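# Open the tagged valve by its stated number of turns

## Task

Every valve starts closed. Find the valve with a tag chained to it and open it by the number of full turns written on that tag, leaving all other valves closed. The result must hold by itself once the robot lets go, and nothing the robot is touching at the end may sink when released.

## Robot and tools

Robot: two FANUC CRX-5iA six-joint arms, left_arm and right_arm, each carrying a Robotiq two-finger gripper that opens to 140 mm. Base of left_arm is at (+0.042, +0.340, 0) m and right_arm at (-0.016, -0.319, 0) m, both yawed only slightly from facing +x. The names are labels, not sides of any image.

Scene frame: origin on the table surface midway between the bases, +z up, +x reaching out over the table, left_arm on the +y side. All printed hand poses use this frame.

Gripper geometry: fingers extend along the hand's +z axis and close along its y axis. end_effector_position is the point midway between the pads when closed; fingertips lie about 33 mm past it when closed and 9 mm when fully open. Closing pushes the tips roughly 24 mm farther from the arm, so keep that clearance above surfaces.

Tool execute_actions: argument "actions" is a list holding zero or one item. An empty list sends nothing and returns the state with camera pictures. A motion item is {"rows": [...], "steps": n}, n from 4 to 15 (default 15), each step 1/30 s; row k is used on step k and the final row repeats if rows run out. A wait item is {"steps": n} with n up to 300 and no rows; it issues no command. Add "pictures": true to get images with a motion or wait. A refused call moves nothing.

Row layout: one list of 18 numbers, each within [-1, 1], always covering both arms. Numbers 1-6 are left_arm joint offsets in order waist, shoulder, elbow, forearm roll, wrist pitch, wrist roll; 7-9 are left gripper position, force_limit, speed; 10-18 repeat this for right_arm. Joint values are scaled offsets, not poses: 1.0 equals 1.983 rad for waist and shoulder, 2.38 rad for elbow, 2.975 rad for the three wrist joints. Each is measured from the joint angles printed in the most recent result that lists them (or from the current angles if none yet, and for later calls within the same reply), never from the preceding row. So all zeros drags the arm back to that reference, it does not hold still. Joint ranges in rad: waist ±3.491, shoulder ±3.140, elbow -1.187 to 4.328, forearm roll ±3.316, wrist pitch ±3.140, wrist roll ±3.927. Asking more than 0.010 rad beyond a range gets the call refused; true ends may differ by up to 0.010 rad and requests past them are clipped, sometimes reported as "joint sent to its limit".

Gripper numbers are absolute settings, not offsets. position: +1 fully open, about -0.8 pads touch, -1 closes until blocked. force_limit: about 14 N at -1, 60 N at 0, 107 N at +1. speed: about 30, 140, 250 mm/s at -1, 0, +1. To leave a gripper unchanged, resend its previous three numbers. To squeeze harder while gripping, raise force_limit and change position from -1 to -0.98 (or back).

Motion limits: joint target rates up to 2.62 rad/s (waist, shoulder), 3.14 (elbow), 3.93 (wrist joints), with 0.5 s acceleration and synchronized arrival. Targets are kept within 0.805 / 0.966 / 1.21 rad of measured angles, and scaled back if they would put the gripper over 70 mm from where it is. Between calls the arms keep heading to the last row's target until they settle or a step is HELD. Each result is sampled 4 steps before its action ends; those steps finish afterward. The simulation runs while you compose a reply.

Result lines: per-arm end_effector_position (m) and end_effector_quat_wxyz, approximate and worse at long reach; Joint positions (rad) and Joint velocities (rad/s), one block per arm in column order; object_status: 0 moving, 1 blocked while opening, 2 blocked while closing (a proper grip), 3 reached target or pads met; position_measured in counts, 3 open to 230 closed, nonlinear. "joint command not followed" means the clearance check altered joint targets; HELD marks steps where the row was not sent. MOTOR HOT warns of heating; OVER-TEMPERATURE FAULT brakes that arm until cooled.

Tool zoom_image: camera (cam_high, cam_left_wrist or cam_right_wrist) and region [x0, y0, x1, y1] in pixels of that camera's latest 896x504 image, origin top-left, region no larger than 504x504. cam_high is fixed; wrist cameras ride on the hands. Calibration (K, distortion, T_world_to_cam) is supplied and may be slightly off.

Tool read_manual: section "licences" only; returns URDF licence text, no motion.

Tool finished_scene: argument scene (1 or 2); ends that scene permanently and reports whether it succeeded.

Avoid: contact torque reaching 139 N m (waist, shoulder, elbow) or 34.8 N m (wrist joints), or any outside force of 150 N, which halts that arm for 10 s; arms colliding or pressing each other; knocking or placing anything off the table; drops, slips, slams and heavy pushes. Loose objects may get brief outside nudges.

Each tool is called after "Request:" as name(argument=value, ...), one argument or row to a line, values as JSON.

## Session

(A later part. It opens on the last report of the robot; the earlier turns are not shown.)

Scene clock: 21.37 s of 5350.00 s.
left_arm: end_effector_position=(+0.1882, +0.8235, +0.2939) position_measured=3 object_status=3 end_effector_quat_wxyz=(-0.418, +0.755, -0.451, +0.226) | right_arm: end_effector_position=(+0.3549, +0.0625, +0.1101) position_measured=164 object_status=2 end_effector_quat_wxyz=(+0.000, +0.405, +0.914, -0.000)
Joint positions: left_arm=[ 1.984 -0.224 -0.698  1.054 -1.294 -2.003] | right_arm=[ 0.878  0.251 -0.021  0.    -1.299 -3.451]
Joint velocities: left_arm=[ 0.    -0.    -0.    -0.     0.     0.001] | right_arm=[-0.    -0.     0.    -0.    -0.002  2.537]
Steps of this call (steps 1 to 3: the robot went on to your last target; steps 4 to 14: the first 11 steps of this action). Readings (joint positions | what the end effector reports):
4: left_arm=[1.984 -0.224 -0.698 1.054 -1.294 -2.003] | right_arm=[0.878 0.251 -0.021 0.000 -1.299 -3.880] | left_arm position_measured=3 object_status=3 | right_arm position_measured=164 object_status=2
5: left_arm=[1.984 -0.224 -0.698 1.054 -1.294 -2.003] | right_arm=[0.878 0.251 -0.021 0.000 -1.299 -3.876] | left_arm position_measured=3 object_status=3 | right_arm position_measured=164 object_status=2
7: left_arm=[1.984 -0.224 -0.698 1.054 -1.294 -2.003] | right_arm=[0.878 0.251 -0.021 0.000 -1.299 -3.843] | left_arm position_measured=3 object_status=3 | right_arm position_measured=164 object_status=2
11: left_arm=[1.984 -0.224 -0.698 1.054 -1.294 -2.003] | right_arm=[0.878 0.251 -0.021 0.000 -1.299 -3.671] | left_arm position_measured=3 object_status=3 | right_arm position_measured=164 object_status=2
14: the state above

Request:
execute_actions(
  actions=[
    {"rows":[[0,0,0,0,0,0,1,0,0,0,0,0,0,0,1,-1,0.9,0.3]],"steps":15},
  ],
)

Scene clock: 21.87 s of 5350.00 s.
left_arm: end_effector_position=(+0.1882, +0.8235, +0.2939) position_measured=3 object_status=3 end_effector_quat_wxyz=(-0.418, +0.755, -0.451, +0.226) | right_arm: end_effector_position=(+0.3551, +0.0625, +0.1102) position_measured=164 object_status=2 end_effector_quat_wxyz=(+0.000, -0.454, +0.891, -0.000)
Joint positions: left_arm=[ 1.984 -0.224 -0.698  1.054 -1.294 -2.003] | right_arm=[ 0.878  0.251 -0.021  0.    -1.298 -1.675]
Joint velocities: left_arm=[-0.     0.001 -0.     0.001 -0.     0.001] | right_arm=[ 0.     0.     0.    -0.     0.001  3.651]
Steps of this call (steps 1 to 4: the last 4 steps of your previous action; steps 5 to 15: the first 11 steps of this action). Readings (joint positions | what the end effector reports):
5: left_arm=[1.984 -0.224 -0.698 1.054 -1.294 -2.003] | right_arm=[0.878 0.251 -0.021 0.000 -1.299 -2.913] | left_arm position_measured=3 object_status=3 | right_arm position_measured=164 object_status=2
6: left_arm=[1.984 -0.224 -0.698 1.054 -1.294 -2.003] | right_arm=[0.878 0.251 -0.021 0.000 -1.299 -2.788] | left_arm position_measured=3 object_status=3 | right_arm position_measured=164 object_status=2
8: left_arm=[1.984 -0.224 -0.698 1.054 -1.294 -2.003] | right_arm=[0.878 0.251 -0.021 0.000 -1.299 -2.541] | left_arm position_measured=3 object_status=3 | right_arm position_measured=164 object_status=2
12: left_arm=[1.984 -0.224 -0.698 1.054 -1.294 -2.003] | right_arm=[0.878 0.251 -0.021 0.000 -1.299 -2.046] | left_arm position_measured=3 object_status=3 | right_arm position_measured=164 object_status=2
15: the state above

Request:
execute_actions(
  actions=[
    {"rows":[[0,0,0,0,0,0,1,0,0,0,0,0,0,0,1,-1,0.9,0.3]],"steps":15},
  ],
)

Scene clock: 22.37 s of 5350.00 s.
left_arm: end_effector_position=(+0.1882, +0.8235, +0.2939) position_measured=3 object_status=3 end_effector_quat_wxyz=(-0.418, +0.755, -0.451, +0.226) | right_arm: end_effector_position=(+0.3548, +0.0624, +0.1102) position_measured=164 object_status=2 end_effector_quat_wxyz=(+0.000, +0.980, -0.201, -0.000)
Joint positions: left_arm=[ 1.984 -0.224 -0.698  1.054 -1.294 -2.003] | right_arm=[ 0.878  0.251 -0.021 -0.    -1.299  0.119]
Joint velocities: left_arm=[-0.     0.    -0.    -0.001 -0.001 -0.001] | right_arm=[ 0.    -0.     0.    -0.    -0.001  3.651]
Steps of this call (steps 1 to 4: the last 4 steps of your previous action; steps 5 to 15: the first 11 steps of this action). Readings (joint positions | what the end effector reports):
5: left_arm=[1.984 -0.224 -0.698 1.054 -1.294 -2.003] | right_arm=[0.878 0.251 -0.021 0.000 -1.298 -1.085] | left_arm position_measured=3 object_status=3 | right_arm position_measured=164 object_status=2
6: left_arm=[1.984 -0.224 -0.698 1.054 -1.294 -2.003] | right_arm=[0.878 0.251 -0.021 0.000 -1.299 -0.980] | left_arm position_measured=3 object_status=3 | right_arm position_measured=164 object_status=2
8: left_arm=[1.984 -0.224 -0.698 1.054 -1.294 -2.003] | right_arm=[0.878 0.251 -0.021 -0.000 -1.299 -0.747] | left_arm position_measured=3 object_status=3 | right_arm position_measured=164 object_status=2
12: left_arm=[1.984 -0.224 -0.698 1.054 -1.294 -2.003] | right_arm=[0.878 0.251 -0.021 -0.000 -1.299 -0.252] | left_arm position_measured=3 object_status=3 | right_arm position_measured=164 object_status=2
15: the state above

Request:
execute_actions(
  actions=[
    {"rows":[[0,0,0,0,0,0,1,0,0,0,0,0,0,0,1,-1,0.9,0.3]],"steps":15},
  ],
)

Scene clock: 22.87 s of 5350.00 s.
left_arm: end_effector_position=(+0.1882, +0.8235, +0.2939) position_measured=3 object_status=3 end_effector_quat_wxyz=(-0.418, +0.755, -0.451, +0.226) | right_arm: end_effector_position=(+0.3551, +0.0626, +0.1102) position_measured=164 object_status=2 end_effector_quat_wxyz=(-0.000, +0.770, +0.638, +0.000)
Joint positions: left_arm=[ 1.984 -0.224 -0.698  1.054 -1.294 -2.003] | right_arm=[ 0.878  0.251 -0.021  0.    -1.298  1.907]
Joint velocities: left_arm=[ 0.    -0.001 -0.    -0.001  0.     0.001] | right_arm=[ 0.002 -0.     0.    -0.007 -0.005  3.651]
Steps of this call (steps 1 to 4: the last 4 steps of your previous action; steps 5 to 15: the first 11 steps of this action). Readings (joint positions | what the end effector reports):
5: left_arm=[1.984 -0.224 -0.698 1.054 -1.294 -2.003] | right_arm=[0.878 0.251 -0.021 0.000 -1.299 0.706] | left_arm position_measured=3 object_status=3 | right_arm position_measured=164 object_status=2
6: left_arm=[1.984 -0.224 -0.698 1.054 -1.294 -2.003] | right_arm=[0.878 0.251 -0.021 0.000 -1.299 0.810] | left_arm position_measured=3 object_status=3 | right_arm position_measured=164 object_status=2
8: left_arm=[1.984 -0.224 -0.698 1.054 -1.294 -2.003] | right_arm=[0.878 0.251 -0.021 0.001 -1.298 1.040] | left_arm position_measured=3 object_status=3 | right_arm position_measured=164 object_status=2
12: left_arm=[1.984 -0.224 -0.698 1.054 -1.294 -2.003] | right_arm=[0.878 0.251 -0.021 0.001 -1.298 1.536] | left_arm position_measured=3 object_status=3 | right_arm position_measured=164 object_status=2
15: the state above

Request:
execute_actions(
  actions=[
    {"rows":[[0,0,0,0,0,0,1,0,0,0,0,0,0,0,0.663,-1,0.9,0.3]],"steps":15},
  ],
)

Scene clock: 23.37 s of 5350.00 s.
left_arm: end_effector_position=(+0.1882, +0.8235, +0.2939) position_measured=3 object_status=3 end_effector_quat_wxyz=(-0.418, +0.755, -0.451, +0.226) | right_arm: end_effector_position=(+0.3549, +0.0625, +0.1102) position_measured=164 object_status=2 end_effector_quat_wxyz=(-0.000, +0.055, +0.999, -0.000)
Joint positions: left_arm=[ 1.984 -0.224 -0.698  1.054 -1.294 -2.003] | right_arm=[ 0.878  0.251 -0.021 -0.    -1.299  3.557]
Joint velocities: left_arm=[-0.001 -0.    -0.     0.001  0.    -0.   ] | right_arm=[-0.002 -0.     0.     0.004  0.005  2.201]
Steps of this call (steps 1 to 4: the last 4 steps of your previous action; steps 5 to 15: the first 11 steps of this action). Readings (joint positions | what the end effector reports):
5: left_arm=[1.984 -0.224 -0.698 1.054 -1.294 -2.003] | right_arm=[0.878 0.251 -0.021 -0.000 -1.299 2.495] | left_arm position_measured=3 object_status=3 | right_arm position_measured=164 object_status=2
6: left_arm=[1.984 -0.224 -0.698 1.054 -1.294 -2.003] | right_arm=[0.878 0.251 -0.021 -0.000 -1.299 2.599] | left_arm position_measured=3 object_status=3 | right_arm position_measured=164 object_status=2
8: left_arm=[1.984 -0.224 -0.698 1.054 -1.294 -2.003] | right_arm=[0.878 0.251 -0.021 -0.000 -1.299 2.831] | left_arm position_measured=3 object_status=3 | right_arm position_measured=164 object_status=2
12: left_arm=[1.984 -0.224 -0.698 1.054 -1.294 -2.003] | right_arm=[0.878 0.251 -0.021 -0.000 -1.299 3.293] | left_arm position_measured=3 object_status=3 | right_arm position_measured=164 object_status=2
15: the state above

Request:
execute_actions(
  actions=[
    {"rows":[[0,0,0,0,0,0,1,0,0,0,0,0,0,0,0.1083,-1,0.9,0.3],[0,0,0,0,0,0,1,0,0,0,0,0,0,0,0.1083,-1,0.9,0.3],[0,0,0,0,0,0,1,0,0,0,0,0,0,0,0.1083,-1,0.9,0.3],[0,0,0,0,0,0,1,0,0,0,0,0,0,0,0.1083,-1,0.9,0.3],[0,0,0,0,0,0,1,0,0,0,0,0,0,0,0.1083,-1,0.9,0.3],[0,0,0,0,0,0,1,0,0,0,0,0,0,0,0.1083,-0.05,0.9,0.6],[0,0,0,0,0,0,1,0,0,0,0,0,0,0,0.1083,-0.05,0.9,0.6],[0,0,0,0,0,0,1,0,0,0,0,0,0,0,0.1083,-0.05,0.9,0.6],[0,0,0,0,0,0,1,0,0,0,0,0,0,0,-0.89,-0.05,0.9,0.6]],"steps":15},
  ],
)

Scene clock: 24.03 s of 5350.00 s.
left_arm: end_effector_position=(+0.1882, +0.8235, +0.2939) position_measured=3 object_status=3 end_effector_quat_wxyz=(-0.418, +0.755, -0.451, +0.226) | right_arm: end_effector_position=(+0.3548, +0.0627, +0.1102) position_measured=135 object_status=0 end_effector_quat_wxyz=(+0.000, -0.098, +0.995, +0.000)
Joint positions: left_arm=[ 1.984 -0.224 -0.698  1.054 -1.294 -2.003] | right_arm=[ 0.878  0.251 -0.021 -0.    -1.299  3.862]
Joint velocities: left_arm=[-0.     0.     0.     0.001  0.     0.002] | right_arm=[-0.    -0.     0.    -0.001 -0.007 -0.486]
Steps of this call (steps 1 to 4: the last 4 steps of your previous action; steps 5 to 9: the robot went on to your last target; steps 10 to 20: the first 11 steps of this action). Readings (joint positions | what the end effector reports):
10: left_arm=[1.984 -0.224 -0.698 1.054 -1.294 -2.003] | right_arm=[0.878 0.251 -0.021 0.000 -1.298 3.879] | left_arm position_measured=3 object_status=3 | right_arm position_measured=164 object_status=2
11: left_arm=[1.984 -0.224 -0.698 1.054 -1.294 -2.003] | right_arm=[0.878 0.251 -0.021 0.000 -1.298 3.879] | left_arm position_measured=3 object_status=3 | right_arm position_measured=164 object_status=2
13: left_arm=[1.984 -0.224 -0.698 1.054 -1.294 -2.003] | right_arm=[0.878 0.251 -0.021 0.000 -1.299 3.879] | left_arm position_measured=3 object_status=3 | right_arm position_measured=164 object_status=2
17: left_arm=[1.984 -0.224 -0.698 1.054 -1.294 -2.003] | right_arm=[0.878 0.251 -0.021 -0.000 -1.297 3.879] | left_arm position_measured=3 object_status=3 | right_arm position_measured=156 object_status=0
20: the state above

Request:
execute_actions(
  actions=[
    {"rows":[[0,0,0,0,0,0,1,0,0,0,0,0,0,0,-1,-0.05,0.9,0.6]],"steps":15},
  ],
)

Scene clock: 24.53 s of 5350.00 s.
left_arm: end_effector_position=(+0.1882, +0.8235, +0.2939) position_measured=3 object_status=3 end_effector_quat_wxyz=(-0.418, +0.755, -0.451, +0.226) | right_arm: end_effector_position=(+0.3549, +0.0625, +0.1102) position_measured=135 object_status=3 end_effector_quat_wxyz=(-0.000, +0.481, +0.877, +0.000)
Joint positions: left_arm=[ 1.984 -0.224 -0.698  1.054 -1.294 -2.003] | right_arm=[ 0.878  0.251 -0.021 -0.    -1.299  2.663]
Joint velocities: left_arm=[-0.     0.001  0.     0.001  0.     0.   ] | right_arm=[-0.001  0.     0.    -0.     0.    -3.653]
Steps of this call (steps 1 to 4: the last 4 steps of your previous action; steps 5 to 15: the first 11 steps of this action). Readings (joint positions | what the end effector reports):
5: left_arm=[1.984 -0.224 -0.698 1.054 -1.294 -2.003] | right_arm=[0.878 0.251 -0.021 -0.000 -1.299 3.670] | left_arm position_measured=3 object_status=3 | right_arm position_measured=135 object_status=0
6: left_arm=[1.984 -0.224 -0.698 1.054 -1.294 -2.003] | right_arm=[0.878 0.251 -0.021 -0.000 -1.299 3.605] | left_arm position_measured=3 object_status=3 | right_arm position_measured=135 object_status=0
8: left_arm=[1.984 -0.224 -0.698 1.054 -1.294 -2.003] | right_arm=[0.878 0.251 -0.021 -0.000 -1.299 3.450] | left_arm position_measured=3 object_status=3 | right_arm position_measured=135 object_status=3
12: left_arm=[1.984 -0.224 -0.698 1.054 -1.294 -2.003] | right_arm=[0.878 0.251 -0.021 -0.000 -1.299 3.035] | left_arm position_measured=3 object_status=3 | right_arm position_measured=135 object_status=3
15: the state above

Request:
execute_actions(
  actions=[
    {"rows":[[0,0,0,0,0,0,1,0,0,0,0,0,0,0,-1,-0.05,0.9,0.6]],"steps":15},
  ],
)

Scene clock: 25.03 s of 5350.00 s.
left_arm: end_effector_position=(+0.1882, +0.8235, +0.2939) position_measured=3 object_status=3 end_effector_quat_wxyz=(-0.418, +0.755, -0.451, +0.226) | right_arm: end_effector_position=(+0.3549, +0.0626, +0.1102) position_measured=135 object_status=3 end_effector_quat_wxyz=(-0.000, +0.990, +0.141, +0.000)
Joint positions: left_arm=[ 1.984 -0.224 -0.698  1.054 -1.294 -2.003] | right_arm=[ 0.878  0.251 -0.021 -0.    -1.299  0.808]
Joint velocities: left_arm=[ 0.002 -0.001  0.    -0.001  0.    -0.   ] | right_arm=[ 0.    -0.    -0.001 -0.001 -0.001 -3.65 ]
Steps of this call (steps 1 to 4: the last 4 steps of your previous action; steps 5 to 15: the first 11 steps of this action). Readings (joint positions | what the end effector reports):
5: left_arm=[1.984 -0.224 -0.698 1.054 -1.294 -2.003] | right_arm=[0.878 0.251 -0.021 -0.000 -1.299 2.045] | left_arm position_measured=3 object_status=3 | right_arm position_measured=135 object_status=3
6: left_arm=[1.984 -0.224 -0.698 1.054 -1.294 -2.003] | right_arm=[0.878 0.251 -0.021 -0.000 -1.299 1.921] | left_arm position_measured=3 object_status=3 | right_arm position_measured=135 object_status=3
8: left_arm=[1.984 -0.224 -0.698 1.054 -1.294 -2.003] | right_arm=[0.878 0.251 -0.021 -0.000 -1.299 1.674] | left_arm position_measured=3 object_status=3 | right_arm position_measured=135 object_status=3
12: left_arm=[1.984 -0.224 -0.698 1.054 -1.294 -2.003] | right_arm=[0.878 0.251 -0.021 -0.000 -1.299 1.179] | left_arm position_measured=3 object_status=3 | right_arm position_measured=135 object_status=3
15: the state above

Request:
execute_actions(
  actions=[
    {"rows":[[0,0,0,0,0,0,1,0,0,0,0,0,0,0,-1,-0.05,0.9,0.6]],"steps":15},
  ],
)

Scene clock: 25.53 s of 5350.00 s.
left_arm: end_effector_position=(+0.1882, +0.8235, +0.2939) position_measured=3 object_status=3 end_effector_quat_wxyz=(-0.418, +0.755, -0.451, +0.226) | right_arm: end_effector_position=(+0.3548, +0.0626, +0.1102) position_measured=135 object_status=3 end_effector_quat_wxyz=(-0.000, +0.739, -0.674, -0.000)
Joint positions: left_arm=[ 1.984 -0.224 -0.698  1.054 -1.294 -2.003] | right_arm=[ 0.878  0.251 -0.021 -0.    -1.299 -0.954]
Joint velocities: left_arm=[-0.     0.001 -0.     0.    -0.    -0.001] | right_arm=[-0.     0.     0.001 -0.    -0.002 -3.65 ]
Steps of this call (steps 1 to 4: the last 4 steps of your previous action; steps 5 to 15: the first 11 steps of this action). Readings (joint positions | what the end effector reports):
5: left_arm=[1.984 -0.224 -0.698 1.054 -1.294 -2.003] | right_arm=[0.878 0.251 -0.021 -0.000 -1.299 0.233] | left_arm position_measured=3 object_status=3 | right_arm position_measured=135 object_status=3
6: left_arm=[1.984 -0.224 -0.698 1.054 -1.294 -2.003] | right_arm=[0.878 0.251 -0.021 -0.000 -1.299 0.133] | left_arm position_measured=3 object_status=3 | right_arm position_measured=135 object_status=3
8: left_arm=[1.984 -0.224 -0.698 1.054 -1.294 -2.003] | right_arm=[0.878 0.251 -0.021 -0.000 -1.299 -0.089] | left_arm position_measured=3 object_status=3 | right_arm position_measured=135 object_status=3
12: left_arm=[1.984 -0.224 -0.698 1.054 -1.294 -2.003] | right_arm=[0.878 0.251 -0.021 -0.000 -1.299 -0.583] | left_arm position_measured=3 object_status=3 | right_arm position_measured=135 object_status=3
15: the state above

−2.926/2.975 = −0.9835.

Request:
execute_actions(
  actions=[
    {"rows":[[0,0,0,0,0,0,1,0,0,0,0,0,0,0,-0.9835,-0.05,0.9,0.6]],"steps":15},
  ],
)

Scene clock: 26.03 s of 5350.00 s.
left_arm: end_effector_position=(+0.1882, +0.8235, +0.2939) position_measured=3 object_status=3 end_effector_quat_wxyz=(-0.418, +0.755, -0.451, +0.226) | right_arm: end_effector_position=(+0.3548, +0.0626, +0.1102) position_measured=135 object_status=3 end_effector_quat_wxyz=(+0.000, +0.068, +0.998, +0.000)
Joint positions: left_arm=[ 1.984 -0.224 -0.698  1.054 -1.294 -2.003] | right_arm=[ 0.878  0.251 -0.021 -0.    -1.299 -2.754]
Joint velocities: left_arm=[ 0.    -0.    -0.     0.001 -0.     0.   ] | right_arm=[-0.001 -0.    -0.    -0.     0.001 -3.651]
Steps of this call (steps 1 to 4: the last 4 steps of your previous action; steps 5 to 15: the first 11 steps of this action). Readings (joint positions | what the end effector reports):
5: left_arm=[1.984 -0.224 -0.698 1.054 -1.294 -2.003] | right_arm=[0.878 0.251 -0.021 -0.000 -1.299 -1.547] | left_arm position_measured=3 object_status=3 | right_arm position_measured=135 object_status=3
6: left_arm=[1.984 -0.224 -0.698 1.054 -1.294 -2.003] | right_arm=[0.878 0.251 -0.021 -0.000 -1.299 -1.653] | left_arm position_measured=3 object_status=3 | right_arm position_measured=135 object_status=3
8: left_arm=[1.984 -0.224 -0.698 1.054 -1.294 -2.003] | right_arm=[0.878 0.251 -0.021 -0.000 -1.299 -1.887] | left_arm position_measured=3 object_status=3 | right_arm position_measured=135 object_status=3
12: left_arm=[1.984 -0.224 -0.698 1.054 -1.294 -2.003] | right_arm=[0.878 0.251 -0.021 -0.000 -1.299 -2.383] | left_arm position_measured=3 object_status=3 | right_arm position_measured=135 object_status=3
15: the state above

−1.126/2.975 = −0.3785.

Request:
execute_actions(
  actions=[
    {"rows":[[0,0,0,0,0,0,1,0,0,0,0,0,0,0,-0.3785,-0.05,0.9,0.6],[0,0,0,0,0,0,1,0,0,0,0,0,0,0,-0.3785,-0.05,0.9,0.6],[0,0,0,0,0,0,1,0,0,0,0,0,0,0,-0.3785,-0.05,0.9,0.6],[0,0,0,0,0,0,1,0,0,0,0,0,0,0,-0.3785,-0.05,0.9,0.6],[0,0,0,0,0,0,1,0,0,0,0,0,0,0,-0.3785,-0.05,0.9,0.6],[0,0,0,0,0,0,1,0,0,0,0,0,0,0,-0.3785,-0.05,0.9,0.6],[0,0,0,0,0,0,1,0,0,0,0,0,0,0,-0.3785,-0.05,0.9,0.6],[0,0,0,0,0,0,1,0,0,0,0,0,0,0,-0.3785,-1,0.9,0.3]],"steps":15},
  ],
)

Request:
execute_actions(
  actions=[
    {"steps":7},
  ],
  pictures=true,
)

Scene clock: 26.60 s of 5350.00 s.
left_arm: end_effector_position=(+0.1882, +0.8235, +0.2939) position_measured=3 object_status=3 end_effector_quat_wxyz=(-0.418, +0.755, -0.451, +0.226) | right_arm: end_effector_position=(+0.3548, +0.0625, +0.1103) position_measured=157 object_status=0 end_effector_quat_wxyz=(-0.000, +0.590, +0.807, -0.000)
Joint positions: left_arm=[ 1.984 -0.224 -0.698  1.054 -1.294 -2.003] | right_arm=[ 0.878  0.251 -0.021 -0.    -1.299 -3.88 ]
Joint velocities: left_arm=[-0.002  0.001 -0.    -0.001 -0.     0.001] | right_arm=[ 0.    -0.009 -0.001  0.001 -0.001 -0.005]
Steps of this call (steps 1 to 4: the last 4 steps of your previous action; steps 5 to 6: the robot went on to your last target; steps 7 to 17: the first 11 steps of this action). Readings (joint positions | what the end effector reports):
7: left_arm=[1.984 -0.224 -0.698 1.054 -1.294 -2.003] | right_arm=[0.878 0.251 -0.021 -0.000 -1.299 -3.508] | left_arm position_measured=3 object_status=3 | right_arm position_measured=135 object_status=3
8: left_arm=[1.984 -0.224 -0.698 1.054 -1.294 -2.003] | right_arm=[0.878 0.251 -0.021 -0.000 -1.299 -3.584] | left_arm position_measured=3 object_status=3 | right_arm position_measured=135 object_status=3
10: left_arm=[1.984 -0.224 -0.698 1.054 -1.294 -2.003] | right_arm=[0.878 0.251 -0.021 -0.000 -1.299 -3.710] | left_arm position_measured=3 object_status=3 | right_arm position_measured=135 object_status=3
14: left_arm=[1.984 -0.224 -0.698 1.054 -1.294 -2.003] | right_arm=[0.878 0.251 -0.021 -0.000 -1.299 -3.857] | left_arm position_measured=3 object_status=3 | right_arm position_measured=135 object_status=0
17: the state above

Scene clock: 26.83 s of 5350.00 s.
left_arm: end_effector_position=(+0.1882, +0.8235, +0.2939) position_measured=3 object_status=3 end_effector_quat_wxyz=(-0.418, +0.755, -0.451, +0.226) | right_arm: end_effector_position=(+0.3548, +0.0626, +0.1103) position_measured=164 object_status=0 end_effector_quat_wxyz=(-0.000, +0.590, +0.807, +0.000)
Joint positions: left_arm=[ 1.984 -0.224 -0.698  1.054 -1.294 -2.003] | right_arm=[ 0.878  0.251 -0.021 -0.    -1.299 -3.88 ]
Joint velocities: left_arm=[-0.002 -0.001  0.    -0.001  0.    -0.   ] | right_arm=[ 0.     0.001 -0.    -0.     0.001  0.   ]
Kept back: nothing.
Steps of this call (steps 1 to 4: the last 4 steps of your previous action; steps 5 to 7: the robot went on to your last target). Readings (joint positions | what the end effector reports):
1: left_arm=[1.984 -0.224 -0.698 1.054 -1.294 -2.003] | right_arm=[0.878 0.251 -0.021 -0.000 -1.299 -3.880] | left_arm position_measured=3 object_status=3 | right_arm position_measured=164 object_status=0
2: left_arm=[1.984 -0.224 -0.698 1.054 -1.294 -2.003] | right_arm=[0.878 0.251 -0.021 -0.000 -1.299 -3.880] | left_arm position_measured=3 object_status=3 | right_arm position_measured=164 object_status=0
4: left_arm=[1.984 -0.224 -0.698 1.054 -1.294 -2.003] | right_arm=[0.878 0.251 -0.021 -0.000 -1.299 -3.880] | left_arm position_measured=3 object_status=3 | right_arm position_measured=164 object_status=0
7: the state above
camera_calibration (this result's frames):
cam_left_wrist: T_world_to_cam=[[-0.512994, -0.270877, -0.814532, 0.546807], [-0.757361, 0.589463, 0.280958, -0.418561], [0.404032, 0.761025, -0.507542, -0.358209], [0, 0, 0, 1]] pos_world=[0.108235, 0.667449, 0.381184]
cam_right_wrist: T_world_to_cam=[[0.939149, 0.339413, -0.0528896, -0.339033], [0.335904, -0.87519, 0.348154, -0.0981332], [0.0718795, -0.344734, -0.935944, 0.289069], [0, 0, 0, 1]] pos_world=[0.330588, 0.128839, 0.286787]

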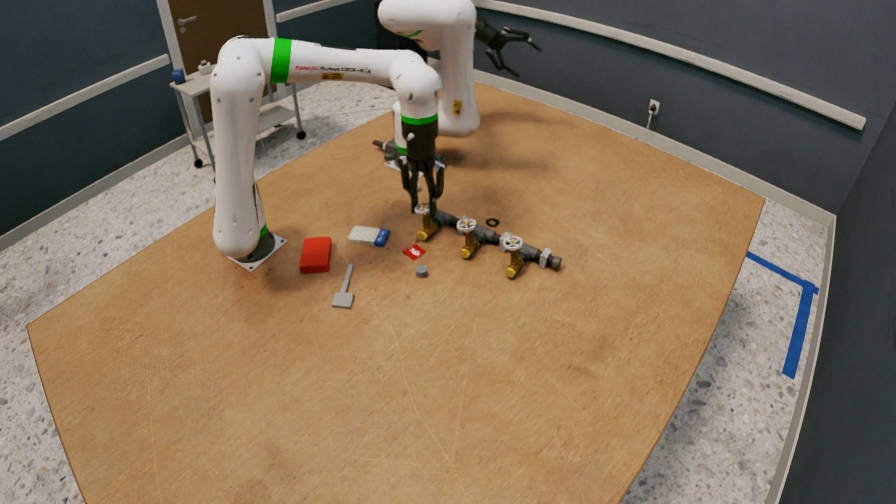

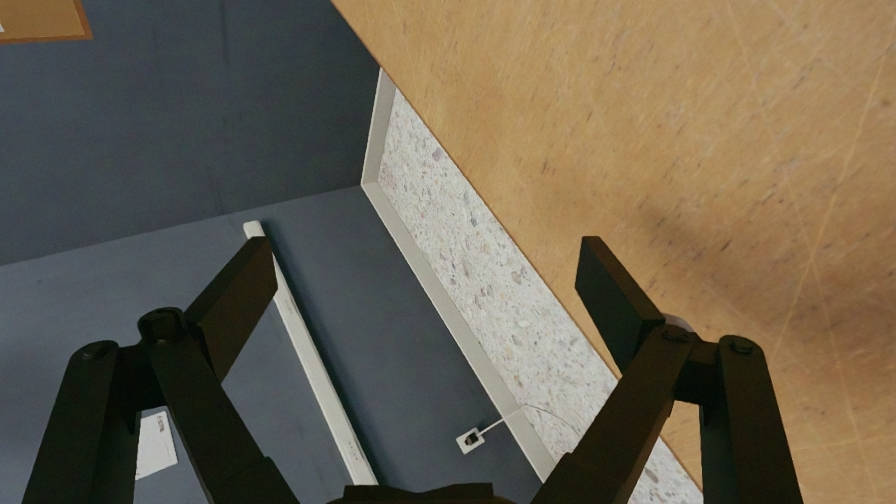

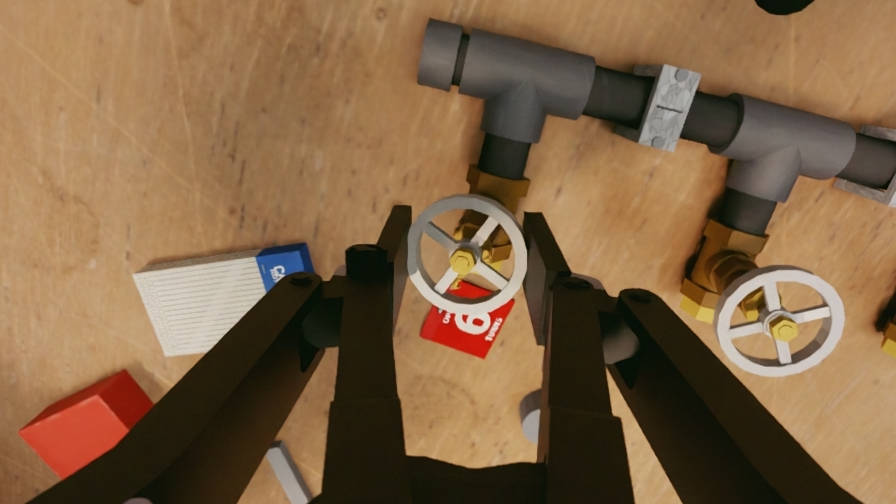

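Request:
execute_actions(
  actions=[
    {"rows":[[0,0,0,0,0,0,1,0,0,0,0,0,0,0,1,-1,0.9,0.3]],"steps":15},
  ],
)

Scene clock: 27.33 s of 5350.00 s.
left_arm: end_effector_position=(+0.1882, +0.8235, +0.2939) position_measured=3 object_status=3 end_effector_quat_wxyz=(-0.418, +0.755, -0.451, +0.226) | right_arm: end_effector_position=(+0.3548, +0.0625, +0.1102) position_measured=164 object_status=2 end_effector_quat_wxyz=(-0.000, +0.405, +0.914, -0.000)
Joint positions: left_arm=[ 1.984 -0.224 -0.698  1.054 -1.294 -2.003] | right_arm=[ 0.878  0.251 -0.021 -0.    -1.299 -3.451]
Joint velocities: left_arm=[-0.001  0.    -0.    -0.    -0.     0.001] | right_arm=[-0.     0.    -0.     0.    -0.001  2.537]
Steps of this call (steps 1 to 4: the robot went on to your last target; steps 5 to 15: the first 11 steps of this action). Readings (joint positions | what the end effector reports):
5: left_arm=[1.984 -0.224 -0.698 1.054 -1.294 -2.003] | right_arm=[0.878 0.251 -0.021 -0.000 -1.299 -3.880] | left_arm position_measured=3 object_status=3 | right_arm position_measured=164 object_status=2
6: left_arm=[1.984 -0.224 -0.698 1.054 -1.294 -2.003] | right_arm=[0.878 0.251 -0.021 -0.000 -1.299 -3.876] | left_arm position_measured=3 object_status=3 | right_arm position_measured=164 object_status=2
8: left_arm=[1.984 -0.224 -0.698 1.054 -1.294 -2.003] | right_arm=[0.878 0.251 -0.021 -0.000 -1.299 -3.843] | left_arm position_measured=3 object_status=3 | right_arm position_measured=164 object_status=2
12: left_arm=[1.984 -0.224 -0.698 1.054 -1.294 -2.003] | right_arm=[0.878 0.251 -0.021 -0.000 -1.299 -3.671] | left_arm position_measured=3 object_status=3 | right_arm position_measured=164 object_status=2
15: the state above

Request:
execute_actions(
  actions=[
    {"rows":[[0,0,0,0,0,0,1,0,0,0,0,0,0,0,1,-1,0.9,0.3]],"steps":15},
  ],
)

Scene clock: 27.83 s of 5350.00 s.
left_arm: end_effector_position=(+0.1882, +0.8235, +0.2939) position_measured=3 object_status=3 end_effector_quat_wxyz=(-0.418, +0.755, -0.451, +0.226) | right_arm: end_effector_position=(+0.3550, +0.0625, +0.1102) position_measured=164 object_status=2 end_effector_quat_wxyz=(+0.000, -0.454, +0.891, -0.000)
Joint positions: left_arm=[ 1.984 -0.224 -0.698  1.054 -1.294 -2.003] | right_arm=[ 0.878  0.251 -0.021  0.    -1.299 -1.675]
Joint velocities: left_arm=[-0.001 -0.     0.     0.    -0.    -0.   ] | right_arm=[-0.001 -0.     0.002 -0.001 -0.002  3.651]
Steps of this call (steps 1 to 4: the last 4 steps of your previous action; steps 5 to 15: the first 11 steps of this action). Readings (joint positions | what the end effector reports):
5: left_arm=[1.984 -0.224 -0.698 1.054 -1.294 -2.003] | right_arm=[0.878 0.251 -0.021 -0.000 -1.299 -2.912] | left_arm position_measured=3 object_status=3 | right_arm position_measured=164 object_status=2
6: left_arm=[1.984 -0.224 -0.698 1.054 -1.294 -2.003] | right_arm=[0.878 0.251 -0.021 -0.000 -1.299 -2.788] | left_arm position_measured=3 object_status=3 | right_arm position_measured=164 object_status=2
8: left_arm=[1.984 -0.224 -0.698 1.054 -1.294 -2.003] | right_arm=[0.878 0.251 -0.021 -0.000 -1.299 -2.540] | left_arm position_measured=3 object_status=3 | right_arm position_measured=164 object_status=2
12: left_arm=[1.984 -0.224 -0.698 1.054 -1.294 -2.003] | right_arm=[0.878 0.251 -0.021 0.000 -1.299 -2.046] | left_arm position_measured=3 object_status=3 | right_arm position_measured=164 object_status=2
15: the state above

Request:
execute_actions(
  actions=[
    {"rows":[[0,0,0,0,0,0,1,0,0,0,0,0,0,0,1,-1,0.9,0.3]],"steps":15},
  ],
)

Scene clock: 28.33 s of 5350.00 s.
left_arm: end_effector_position=(+0.1882, +0.8235, +0.2939) position_measured=3 object_status=3 end_effector_quat_wxyz=(-0.418, +0.755, -0.451, +0.226) | right_arm: end_effector_position=(+0.3547, +0.0625, +0.1102) position_measured=164 object_status=2 end_effector_quat_wxyz=(+0.000, +0.980, -0.201, -0.000)
Joint positions: left_arm=[ 1.984 -0.224 -0.698  1.054 -1.294 -2.003] | right_arm=[ 0.878  0.251 -0.021 -0.    -1.299  0.12 ]
Joint velocities: left_arm=[ 0.    -0.     0.    -0.001  0.     0.001] | right_arm=[-0.    -0.     0.001 -0.     0.001  3.651]
Steps of this call (steps 1 to 4: the last 4 steps of your previous action; steps 5 to 15: the first 11 steps of this action). Readings (joint positions | what the end effector reports):
5: left_arm=[1.984 -0.224 -0.698 1.054 -1.294 -2.003] | right_arm=[0.878 0.251 -0.021 -0.000 -1.299 -1.084] | left_arm position_measured=3 object_status=3 | right_arm position_measured=164 object_status=2
6: left_arm=[1.984 -0.224 -0.698 1.054 -1.294 -2.003] | right_arm=[0.878 0.251 -0.021 -0.000 -1.299 -0.979] | left_arm position_measured=3 object_status=3 | right_arm position_measured=164 object_status=2
8: left_arm=[1.984 -0.224 -0.698 1.054 -1.294 -2.003] | right_arm=[0.878 0.251 -0.021 -0.000 -1.299 -0.747] | left_arm position_measured=3 object_status=3 | right_arm position_measured=164 object_status=2
12: left_arm=[1.984 -0.224 -0.698 1.054 -1.294 -2.003] | right_arm=[0.878 0.251 -0.021 -0.000 -1.299 -0.251] | left_arm position_measured=3 object_status=3 | right_arm position_measured=164 object_status=2
15: the state above

Request:
execute_actions(
  actions=[
    {"rows":[[0,0,0,0,0,0,1,0,0,0,0,0,0,0,1,-1,0.9,0.3]],"steps":15},
  ],
)

Scene clock: 28.83 s of 5350.00 s.
left_arm: end_effector_position=(+0.1882, +0.8235, +0.2939) position_measured=3 object_status=3 end_effector_quat_wxyz=(-0.418, +0.755, -0.451, +0.226) | right_arm: end_effector_position=(+0.3550, +0.0626, +0.1102) position_measured=164 object_status=2 end_effector_quat_wxyz=(-0.000, +0.770, +0.638, +0.000)
Joint positions: left_arm=[ 1.984 -0.224 -0.698  1.054 -1.294 -2.003] | right_arm=[ 0.878  0.251 -0.021  0.    -1.298  1.907]
Joint velocities: left_arm=[ 0.    -0.     0.     0.001 -0.     0.   ] | right_arm=[ 0.002 -0.    -0.    -0.005 -0.004  3.65 ]
Steps of this call (steps 1 to 4: the last 4 steps of your previous action; steps 5 to 15: the first 11 steps of this action). Readings (joint positions | what the end effector reports):
5: left_arm=[1.984 -0.224 -0.698 1.054 -1.294 -2.003] | right_arm=[0.878 0.251 -0.021 0.000 -1.299 0.707] | left_arm position_measured=3 object_status=3 | right_arm position_measured=164 object_status=2
6: left_arm=[1.984 -0.224 -0.698 1.054 -1.294 -2.003] | right_arm=[0.878 0.251 -0.021 0.000 -1.299 0.810] | left_arm position_measured=3 object_status=3 | right_arm position_measured=164 object_status=2
8: left_arm=[1.984 -0.224 -0.698 1.054 -1.294 -2.003] | right_arm=[0.878 0.251 -0.021 0.000 -1.298 1.041] | left_arm position_measured=3 object_status=3 | right_arm position_measured=164 object_status=2
12: left_arm=[1.984 -0.224 -0.698 1.054 -1.294 -2.003] | right_arm=[0.878 0.251 -0.021 0.000 -1.298 1.536] | left_arm position_measured=3 object_status=3 | right_arm position_measured=164 object_status=2
15: the state above

Request:
execute_actions(
  actions=[
    {"rows":[[0,0,0,0,0,0,1,0,0,0,0,0,0,0,0.663,-1,0.9,0.3]],"steps":15},
  ],
)

Scene clock: 29.33 s of 5350.00 s.
left_arm: end_effector_position=(+0.1882, +0.8235, +0.2939) position_measured=3 object_status=3 end_effector_quat_wxyz=(-0.418, +0.755, -0.451, +0.226) | right_arm: end_effector_position=(+0.3547, +0.0625, +0.1102) position_measured=164 object_status=2 end_effector_quat_wxyz=(-0.000, +0.055, +0.999, +0.000)
Joint positions: left_arm=[ 1.984 -0.224 -0.698  1.054 -1.294 -2.003] | right_arm=[ 0.878  0.251 -0.021 -0.    -1.299  3.557]
Joint velocities: left_arm=[-0.     0.     0.    -0.     0.    -0.002] | right_arm=[-0.002  0.    -0.001  0.006  0.005  2.201]
Steps of this call (steps 1 to 4: the last 4 steps of your previous action; steps 5 to 15: the first 11 steps of this action). Readings (joint positions | what the end effector reports):
5: left_arm=[1.984 -0.224 -0.698 1.054 -1.294 -2.003] | right_arm=[0.878 0.251 -0.021 -0.000 -1.299 2.495] | left_arm position_measured=3 object_status=3 | right_arm position_measured=164 object_status=2
6: left_arm=[1.984 -0.224 -0.698 1.054 -1.294 -2.003] | right_arm=[0.878 0.251 -0.021 -0.000 -1.299 2.600] | left_arm position_measured=3 object_status=3 | right_arm position_measured=164 object_status=2
8: left_arm=[1.984 -0.224 -0.698 1.054 -1.294 -2.003] | right_arm=[0.878 0.251 -0.021 -0.000 -1.299 2.831] | left_arm position_measured=3 object_status=3 | right_arm position_measured=164 object_status=2
12: left_arm=[1.984 -0.224 -0.698 1.054 -1.294 -2.003] | right_arm=[0.878 0.251 -0.021 -0.000 -1.299 3.293] | left_arm position_measured=3 object_status=3 | right_arm position_measured=164 object_status=2
15: the state above

Request:
execute_actions(
  actions=[
    {"rows":[[0,0,0,0,0,0,1,0,0,0,0,0,0,0,0.1083,-1,0.9,0.3],[0,0,0,0,0,0,1,0,0,0,0,0,0,0,0.1083,-1,0.9,0.3],[0,0,0,0,0,0,1,0,0,0,0,0,0,0,0.1083,-1,0.9,0.3],[0,0,0,0,0,0,1,0,0,0,0,0,0,0,0.1083,-1,0.9,0.3],[0,0,0,0,0,0,1,0,0,0,0,0,0,0,0.1083,-1,0.9,0.3],[0,0,0,0,0,0,1,0,0,0,0,0,0,0,0.1083,-0.05,0.9,0.6],[0,0,0,0,0,0,1,0,0,0,0,0,0,0,0.1083,-0.05,0.9,0.6],[0,0,0,0,0,0,1,0,0,0,0,0,0,0,0.1083,-0.05,0.9,0.6],[0,0,0,0,0,0,1,0,0,0,0,0,0,0,-0.89,-0.05,0.9,0.6]],"steps":15},
  ],
)

Scene clock: 30.93 s of 5350.00 s.
left_arm: end_effector_position=(+0.1882, +0.8235, +0.2939) position_measured=3 object_status=3 end_effector_quat_wxyz=(-0.418, +0.755, -0.451, +0.226) | right_arm: end_effector_position=(+0.3545, +0.0629, +0.1102) position_measured=135 object_status=0 end_effector_quat_wxyz=(-0.000, -0.098, +0.995, +0.000)
Joint positions: left_arm=[ 1.984 -0.224 -0.698  1.054 -1.294 -2.003] | right_arm=[ 0.879  0.251 -0.021 -0.001 -1.299  3.862]
Joint velocities: left_arm=[ 0.001  0.001 -0.    -0.002 -0.    -0.001] | right_arm=[-0.    -0.    -0.    -0.001 -0.008 -0.486]
Steps of this call (steps 1 to 4: the last 4 steps of your previous action; steps 5 to 30: the robot went on to your last target; steps 31 to 37: nothing new was sent; steps 38 to 48: the first 11 steps of this action). Readings (joint positions | what the end effector reports):
38: left_arm=[1.984 -0.224 -0.698 1.054 -1.294 -2.003] | right_arm=[0.878 0.251 -0.021 0.000 -1.298 3.880] | left_arm position_measured=3 object_status=3 | right_arm position_measured=164 object_status=2
39: left_arm=[1.984 -0.224 -0.698 1.054 -1.294 -2.003] | right_arm=[0.878 0.251 -0.021 -0.000 -1.299 3.880] | left_arm position_measured=3 object_status=3 | right_arm position_measured=164 object_status=2
41: left_arm=[1.984 -0.224 -0.698 1.054 -1.294 -2.003] | right_arm=[0.878 0.251 -0.021 -0.000 -1.299 3.880] | left_arm position_measured=3 object_status=3 | right_arm position_measured=164 object_status=2
45: left_arm=[1.984 -0.224 -0.698 1.054 -1.294 -2.003] | right_arm=[0.879 0.251 -0.021 -0.001 -1.297 3.879] | left_arm position_measured=3 object_status=3 | right_arm position_measured=156 object_status=0
48: the state above

Request:
execute_actions(
  actions=[
    {"rows":[[0,0,0,0,0,0,1,0,0,0,0,0,0,0,-1,-0.05,0.9,0.6]],"steps":15},
  ],
)

Scene clock: 31.43 s of 5350.00 s.
left_arm: end_effector_position=(+0.1882, +0.8235, +0.2939) position_measured=3 object_status=3 end_effector_quat_wxyz=(-0.418, +0.755, -0.451, +0.226) | right_arm: end_effector_position=(+0.3547, +0.0625, +0.1102) position_measured=135 object_status=3 end_effector_quat_wxyz=(-0.000, +0.481, +0.877, +0.000)
Joint positions: left_arm=[ 1.984 -0.224 -0.698  1.054 -1.294 -2.003] | right_arm=[ 0.878  0.251 -0.021 -0.    -1.299  2.663]
Joint velocities: left_arm=[-0.    -0.001 -0.     0.001  0.     0.   ] | right_arm=[-0.     0.    -0.    -0.     0.001 -3.652]
Steps of this call (steps 1 to 4: the last 4 steps of your previous action; steps 5 to 15: the first 11 steps of this action). Readings (joint positions | what the end effector reports):
5: left_arm=[1.984 -0.224 -0.698 1.054 -1.294 -2.003] | right_arm=[0.878 0.251 -0.021 -0.000 -1.299 3.670] | left_arm position_measured=3 object_status=3 | right_arm position_measured=135 object_status=0
6: left_arm=[1.984 -0.224 -0.698 1.054 -1.294 -2.003] | right_arm=[0.878 0.251 -0.021 -0.000 -1.299 3.606] | left_arm position_measured=3 object_status=3 | right_arm position_measured=135 object_status=0
8: left_arm=[1.984 -0.224 -0.698 1.054 -1.294 -2.003] | right_arm=[0.878 0.251 -0.021 -0.000 -1.299 3.450] | left_arm position_measured=3 object_status=3 | right_arm position_measured=135 object_status=3
12: left_arm=[1.984 -0.224 -0.698 1.054 -1.294 -2.003] | right_arm=[0.878 0.251 -0.021 -0.000 -1.299 3.035] | left_arm position_measured=3 object_status=3 | right_arm position_measured=135 object_status=3
15: the state above

Request:
execute_actions(
  actions=[
    {"rows":[[0,0,0,0,0,0,1,0,0,0,0,0,0,0,-1,-0.05,0.9,0.6]],"steps":15},
  ],
)

Scene clock: 31.93 s of 5350.00 s.
left_arm: end_effector_position=(+0.1882, +0.8235, +0.2939) position_measured=3 object_status=3 end_effector_quat_wxyz=(-0.418, +0.755, -0.451, +0.226) | right_arm: end_effector_position=(+0.3546, +0.0627, +0.1102) position_measured=135 object_status=3 end_effector_quat_wxyz=(-0.000, +0.990, +0.142, -0.000)
Joint positions: left_arm=[ 1.984 -0.224 -0.698  1.054 -1.294 -2.003] | right_arm=[ 0.879  0.251 -0.021 -0.001 -1.299  0.808]
Joint velocities: left_arm=[-0.    -0.001 -0.    -0.     0.     0.001] | right_arm=[ 0.001  0.     0.001  0.    -0.001 -3.65 ]
Steps of this call (steps 1 to 4: the last 4 steps of your previous action; steps 5 to 15: the first 11 steps of this action). Readings (joint positions | what the end effector reports):
5: left_arm=[1.984 -0.224 -0.698 1.054 -1.294 -2.003] | right_arm=[0.879 0.251 -0.021 -0.000 -1.299 2.045] | left_arm position_measured=3 object_status=3 | right_arm position_measured=135 object_status=3
6: left_arm=[1.984 -0.224 -0.698 1.054 -1.294 -2.003] | right_arm=[0.879 0.251 -0.021 -0.000 -1.299 1.921] | left_arm position_measured=3 object_status=3 | right_arm position_measured=135 object_status=3
8: left_arm=[1.984 -0.224 -0.698 1.054 -1.294 -2.003] | right_arm=[0.879 0.251 -0.021 -0.000 -1.299 1.674] | left_arm position_measured=3 object_status=3 | right_arm position_measured=135 object_status=3
12: left_arm=[1.984 -0.224 -0.698 1.054 -1.294 -2.003] | right_arm=[0.879 0.251 -0.021 -0.001 -1.299 1.179] | left_arm position_measured=3 object_status=3 | right_arm position_measured=135 object_status=3
15: the state above

Request:
execute_actions(
  actions=[
    {"rows":[[0,0,0,0,0,0,1,0,0,0,0,0,0,0,-1,-0.05,0.9,0.6]],"steps":15},
  ],
)

Scene clock: 32.43 s of 5350.00 s.
left_arm: end_effector_position=(+0.1882, +0.8235, +0.2939) position_measured=3 object_status=3 end_effector_quat_wxyz=(-0.418, +0.755, -0.451, +0.226) | right_arm: end_effector_position=(+0.3546, +0.0626, +0.1102) position_measured=135 object_status=3 end_effector_quat_wxyz=(-0.000, +0.739, -0.674, -0.000)
Joint positions: left_arm=[ 1.984 -0.224 -0.698  1.054 -1.294 -2.003] | right_arm=[ 0.878  0.251 -0.021 -0.    -1.299 -0.954]
Joint velocities: left_arm=[ 0.    -0.     0.    -0.001  0.    -0.001] | right_arm=[-0.001 -0.    -0.     0.001  0.001 -3.65 ]
Steps of this call (steps 1 to 4: the last 4 steps of your previous action; steps 5 to 15: the first 11 steps of this action). Readings (joint positions | what the end effector reports):
5: left_arm=[1.984 -0.224 -0.698 1.054 -1.294 -2.003] | right_arm=[0.879 0.251 -0.021 -0.001 -1.299 0.233] | left_arm position_measured=3 object_status=3 | right_arm position_measured=135 object_status=3
6: left_arm=[1.984 -0.224 -0.698 1.054 -1.294 -2.003] | right_arm=[0.879 0.251 -0.021 -0.001 -1.299 0.134] | left_arm position_measured=3 object_status=3 | right_arm position_measured=135 object_status=3
8: left_arm=[1.984 -0.224 -0.698 1.054 -1.294 -2.003] | right_arm=[0.878 0.251 -0.021 -0.001 -1.299 -0.088] | left_arm position_measured=3 object_status=3 | right_arm position_measured=135 object_status=3
12: left_arm=[1.984 -0.224 -0.698 1.054 -1.294 -2.003] | right_arm=[0.878 0.251 -0.021 -0.001 -1.299 -0.583] | left_arm position_measured=3 object_status=3 | right_arm position_measured=135 object_status=3
15: the state above

Request:
execute_actions(
  actions=[
    {"rows":[[0,0,0,0,0,0,1,0,0,0,0,0,0,0,-0.9835,-0.05,0.9,0.6]],"steps":15},
  ],
)

Scene clock: 32.93 s of 5350.00 s.
left_arm: end_effector_position=(+0.1882, +0.8235, +0.2939) position_measured=3 object_status=3 end_effector_quat_wxyz=(-0.418, +0.755, -0.451, +0.226) | right_arm: end_effector_position=(+0.3546, +0.0627, +0.1102) position_measured=135 object_status=3 end_effector_quat_wxyz=(-0.000, +0.068, +0.998, +0.000)
Joint positions: left_arm=[ 1.984 -0.224 -0.698  1.054 -1.294 -2.003] | right_arm=[ 0.879  0.251 -0.021 -0.    -1.299 -2.754]
Joint velocities: left_arm=[ 0.    -0.003 -0.    -0.001  0.    -0.001] | right_arm=[ 0.    -0.001  0.     0.001  0.003 -3.649]
Steps of this call (steps 1 to 4: the last 4 steps of your previous action; steps 5 to 15: the first 11 steps of this action). Readings (joint positions | what the end effector reports):
5: left_arm=[1.984 -0.224 -0.698 1.054 -1.294 -2.003] | right_arm=[0.878 0.251 -0.021 -0.000 -1.299 -1.547] | left_arm position_measured=3 object_status=3 | right_arm position_measured=135 object_status=3
6: left_arm=[1.984 -0.224 -0.698 1.054 -1.294 -2.003] | right_arm=[0.878 0.251 -0.021 -0.000 -1.299 -1.653] | left_arm position_measured=3 object_status=3 | right_arm position_measured=135 object_status=3
8: left_arm=[1.984 -0.224 -0.698 1.054 -1.294 -2.003] | right_arm=[0.878 0.251 -0.021 -0.000 -1.299 -1.887] | left_arm position_measured=3 object_status=3 | right_arm position_measured=135 object_status=3
12: left_arm=[1.984 -0.224 -0.698 1.054 -1.294 -2.003] | right_arm=[0.878 0.251 -0.021 -0.000 -1.299 -2.383] | left_arm position_measured=3 object_status=3 | right_arm position_measured=135 object_status=3
15: the state above

Request:
execute_actions(
  actions=[
    {"rows":[[0,0,0,0,0,0,1,0,0,0,0,0,0,0,-0.3785,-0.05,0.9,0.6],[0,0,0,0,0,0,1,0,0,0,0,0,0,0,-0.3785,-0.05,0.9,0.6],[0,0,0,0,0,0,1,0,0,0,0,0,0,0,-0.3785,-0.05,0.9,0.6],[0,0,0,0,0,0,1,0,0,0,0,0,0,0,-0.3785,-0.05,0.9,0.6],[0,0,0,0,0,0,1,0,0,0,0,0,0,0,-0.3785,-0.05,0.9,0.6],[0,0,0,0,0,0,1,0,0,0,0,0,0,0,-0.3785,-0.05,0.9,0.6],[0,0,0,0,0,0,1,0,0,0,0,0,0,0,-0.3785,-0.05,0.9,0.6],[0,0,0,0,0,0,1,0,0,0,0,0,0,0,-0.3785,-1,0.9,0.3]],"steps":15},
  ],
)

Request:
execute_actions(
  actions=[
    {"steps":8},
  ],
  pictures=true,
)

Request:
zoom_image(
  camera="cam_right_wrist",
  region=[380, 180, 550, 340],
)

Scene clock: 33.53 s of 5350.00 s.
left_arm: end_effector_position=(+0.1882, +0.8235, +0.2939) position_measured=3 object_status=3 end_effector_quat_wxyz=(-0.418, +0.755, -0.451, +0.226) | right_arm: end_effector_position=(+0.3546, +0.0626, +0.1102) position_measured=157 object_status=0 end_effector_quat_wxyz=(-0.000, +0.590, +0.807, -0.000)
Joint positions: left_arm=[ 1.984 -0.224 -0.698  1.054 -1.294 -2.003] | right_arm=[ 0.879  0.251 -0.021 -0.    -1.299 -3.88 ]
Joint velocities: left_arm=[-0.     0.001  0.    -0.001  0.     0.   ] | right_arm=[ 0.    -0.004 -0.     0.001 -0.001 -0.001]
Steps of this call (steps 1 to 4: the last 4 steps of your previous action; steps 5 to 7: the robot went on to your last target; steps 8 to 18: the first 11 steps of this action). Readings (joint positions | what the end effector reports):
8: left_arm=[1.984 -0.224 -0.698 1.054 -1.294 -2.003] | right_arm=[0.879 0.251 -0.021 -0.000 -1.299 -3.584] | left_arm position_measured=3 object_status=3 | right_arm position_measured=135 object_status=3
9: left_arm=[1.984 -0.224 -0.698 1.054 -1.294 -2.003] | right_arm=[0.879 0.251 -0.021 -0.000 -1.299 -3.651] | left_arm position_measured=3 object_status=3 | right_arm position_measured=135 object_status=3
11: left_arm=[1.984 -0.224 -0.698 1.054 -1.294 -2.003] | right_arm=[0.879 0.251 -0.021 -0.000 -1.299 -3.760] | left_arm position_measured=3 object_status=3 | right_arm position_measured=135 object_status=3
15: left_arm=[1.984 -0.224 -0.698 1.054 -1.294 -2.003] | right_arm=[0.879 0.251 -0.021 -0.000 -1.299 -3.872] | left_arm position_measured=3 object_status=3 | right_arm position_measured=135 object_status=0
18: the state above

Scene clock: 33.80 s of 5350.00 s.
left_arm: end_effector_position=(+0.1882, +0.8235, +0.2939) position_measured=3 object_status=3 end_effector_quat_wxyz=(-0.418, +0.755, -0.451, +0.226) | right_arm: end_effector_position=(+0.3546, +0.0627, +0.1102) position_measured=164 object_status=0 end_effector_quat_wxyz=(-0.000, +0.590, +0.807, +0.000)
Joint positions: left_arm=[ 1.984 -0.224 -0.698  1.054 -1.294 -2.003] | right_arm=[ 0.879  0.251 -0.021 -0.    -1.299 -3.88 ]
Joint velocities: left_arm=[ 0.001 -0.    -0.     0.    -0.    -0.   ] | right_arm=[ 0.     0.     0.001 -0.    -0.    -0.   ]
Kept back: nothing.
Steps of this call (steps 1 to 4: the last 4 steps of your previous action; steps 5 to 8: the robot went on to your last target). Readings (joint positions | what the end effector reports):
1: left_arm=[1.984 -0.224 -0.698 1.054 -1.294 -2.003] | right_arm=[0.879 0.251 -0.021 -0.000 -1.299 -3.880] | left_arm position_measured=3 object_status=3 | right_arm position_measured=164 object_status=0
2: left_arm=[1.984 -0.224 -0.698 1.054 -1.294 -2.003] | right_arm=[0.879 0.251 -0.021 -0.000 -1.299 -3.880] | left_arm position_measured=3 object_status=3 | right_arm position_measured=164 object_status=0
4: left_arm=[1.984 -0.224 -0.698 1.054 -1.294 -2.003] | right_arm=[0.879 0.251 -0.021 -0.000 -1.299 -3.880] | left_arm position_measured=3 object_status=3 | right_arm position_measured=164 object_status=0
8: the state above
camera_calibration (this result's frames):
cam_left_wrist: T_world_to_cam=[[-0.512994, -0.270877, -0.814532, 0.546807], [-0.757361, 0.589463, 0.280958, -0.418561], [0.404032, 0.761025, -0.507542, -0.358208], [0, 0, 0, 1]] pos_world=[0.108235, 0.667449, 0.381184]
cam_right_wrist: T_world_to_cam=[[0.939013, 0.339752, -0.0531446, -0.338816], [0.336324, -0.875115, 0.347937, -0.098076], [0.0717045, -0.344591, -0.93601, 0.28915], [0, 0, 0, 1]] pos_world=[0.330404, 0.128924, 0.286765]

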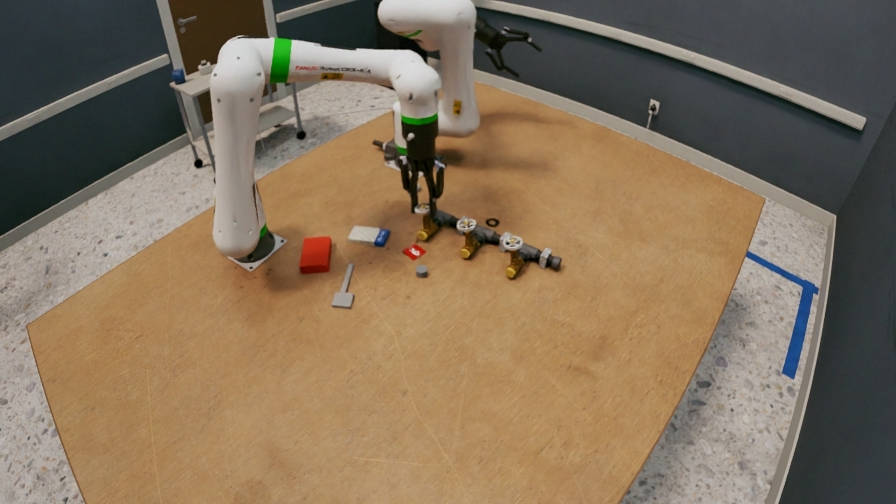

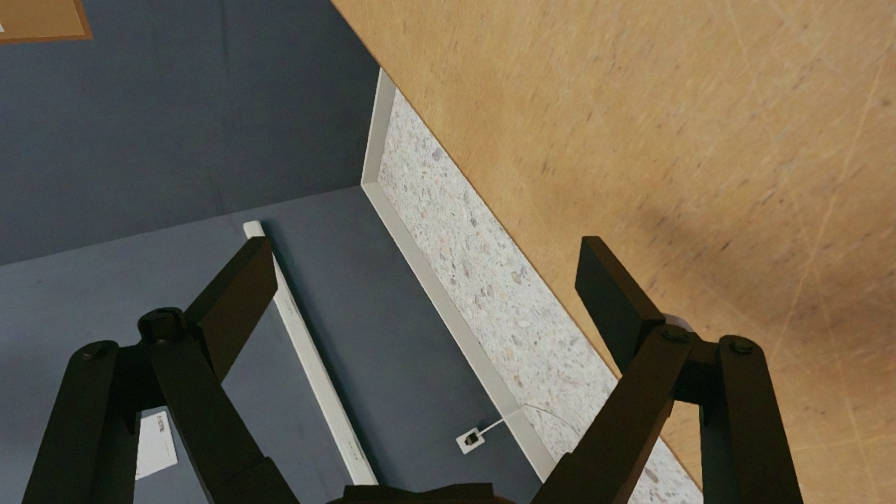

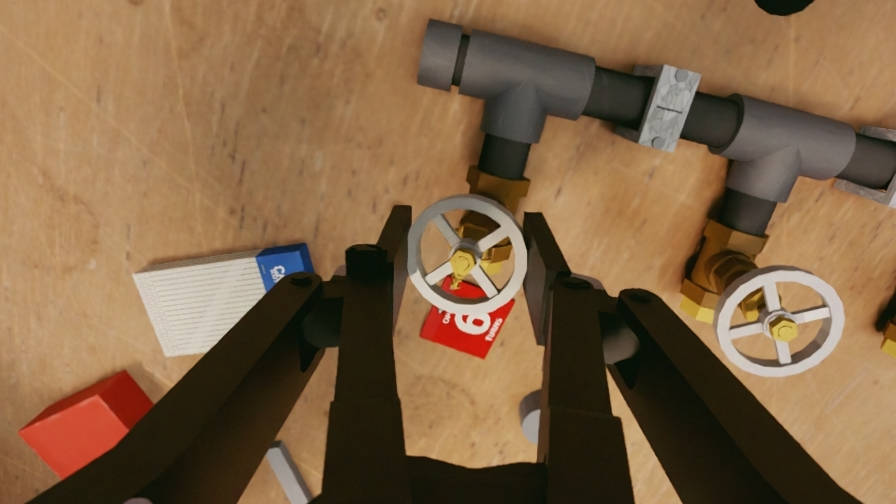

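Region (380, 180, 550, 340) of cam_right_wrist's 896x504 image, scaled by 2.965, with more detail than that image has; it fills the top 474 rows of this view, and the rest is white.

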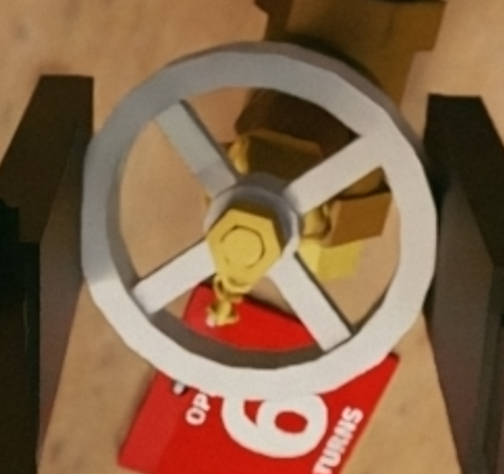

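Request:
execute_actions(
  actions=[
    {"rows":[[0,0,0,0,0,0,1,0,0,0,0,0,0,0,1,-1,0.9,0.3]],"steps":15},
  ],
)

Scene clock: 34.37 s of 5350.00 s.
left_arm: end_effector_position=(+0.1882, +0.8235, +0.2939) position_measured=3 object_status=3 end_effector_quat_wxyz=(-0.418, +0.755, -0.451, +0.226) | right_arm: end_effector_position=(+0.3546, +0.0626, +0.1102) position_measured=164 object_status=2 end_effector_quat_wxyz=(-0.000, +0.405, +0.914, -0.000)
Joint positions: left_arm=[ 1.984 -0.224 -0.698  1.054 -1.294 -2.003] | right_arm=[ 0.879  0.251 -0.021 -0.    -1.299 -3.451]
Joint velocities: left_arm=[ 0.001 -0.001 -0.    -0.001 -0.001  0.002] | right_arm=[-0.001  0.001  0.     0.     0.002  2.537]
From where the robot then was, a joint's target lay farther than a number of 1.0 reaches, so one or more steps of this call were cut to that.
Steps of this call (steps 1 to 6: the robot went on to your last target; steps 7 to 17: the first 11 steps of this action). Readings (joint positions | what the end effector reports):
7: left_arm=[1.984 -0.224 -0.698 1.054 -1.294 -2.003] | right_arm=[0.879 0.251 -0.021 -0.000 -1.299 -3.880] | left_arm position_measured=3 object_status=3 | right_arm position_measured=164 object_status=2
8: left_arm=[1.984 -0.224 -0.698 1.054 -1.294 -2.003] | right_arm=[0.879 0.251 -0.021 -0.000 -1.299 -3.876] | left_arm position_measured=3 object_status=3 | right_arm position_measured=164 object_status=2
10: left_arm=[1.984 -0.224 -0.698 1.054 -1.294 -2.003] | right_arm=[0.879 0.251 -0.021 -0.000 -1.299 -3.842] | left_arm position_measured=3 object_status=3 | right_arm position_measured=164 object_status=2
14: left_arm=[1.984 -0.224 -0.698 1.054 -1.294 -2.003] | right_arm=[0.879 0.251 -0.021 -0.000 -1.299 -3.671] | left_arm position_measured=3 object_status=3 | right_arm position_measured=164 object_status=2
17: the state above

Request:
execute_actions(
  actions=[
    {"rows":[[0,0,0,0,0,0,1,0,0,0,0,0,0,0,1,-1,0.9,0.3]],"steps":15},
  ],
)

Scene clock: 34.87 s of 5350.00 s.
left_arm: end_effector_position=(+0.1882, +0.8235, +0.2939) position_measured=3 object_status=3 end_effector_quat_wxyz=(-0.418, +0.755, -0.451, +0.226) | right_arm: end_effector_position=(+0.3548, +0.0626, +0.1102) position_measured=164 object_status=2 end_effector_quat_wxyz=(+0.000, -0.454, +0.891, +0.000)
Joint positions: left_arm=[ 1.984 -0.224 -0.698  1.054 -1.294 -2.003] | right_arm=[ 0.878  0.251 -0.021 -0.    -1.299 -1.674]
Joint velocities: left_arm=[-0.     0.001  0.    -0.    -0.     0.003] | right_arm=[ 0.    -0.001 -0.     0.    -0.001  3.651]
Steps of this call (steps 1 to 4: the last 4 steps of your previous action; steps 5 to 15: the first 11 steps of this action). Readings (joint positions | what the end effector reports):
5: left_arm=[1.984 -0.224 -0.698 1.054 -1.294 -2.003] | right_arm=[0.878 0.251 -0.021 -0.000 -1.299 -2.912] | left_arm position_measured=3 object_status=3 | right_arm position_measured=164 object_status=2
6: left_arm=[1.984 -0.224 -0.698 1.054 -1.294 -2.003] | right_arm=[0.878 0.251 -0.021 -0.000 -1.299 -2.788] | left_arm position_measured=3 object_status=3 | right_arm position_measured=164 object_status=2
8: left_arm=[1.984 -0.224 -0.698 1.054 -1.294 -2.003] | right_arm=[0.878 0.251 -0.021 -0.000 -1.299 -2.540] | left_arm position_measured=3 object_status=3 | right_arm position_measured=164 object_status=2
12: left_arm=[1.984 -0.224 -0.698 1.054 -1.294 -2.003] | right_arm=[0.878 0.251 -0.021 -0.000 -1.299 -2.045] | left_arm position_measured=3 object_status=3 | right_arm position_measured=164 object_status=2
15: the state above


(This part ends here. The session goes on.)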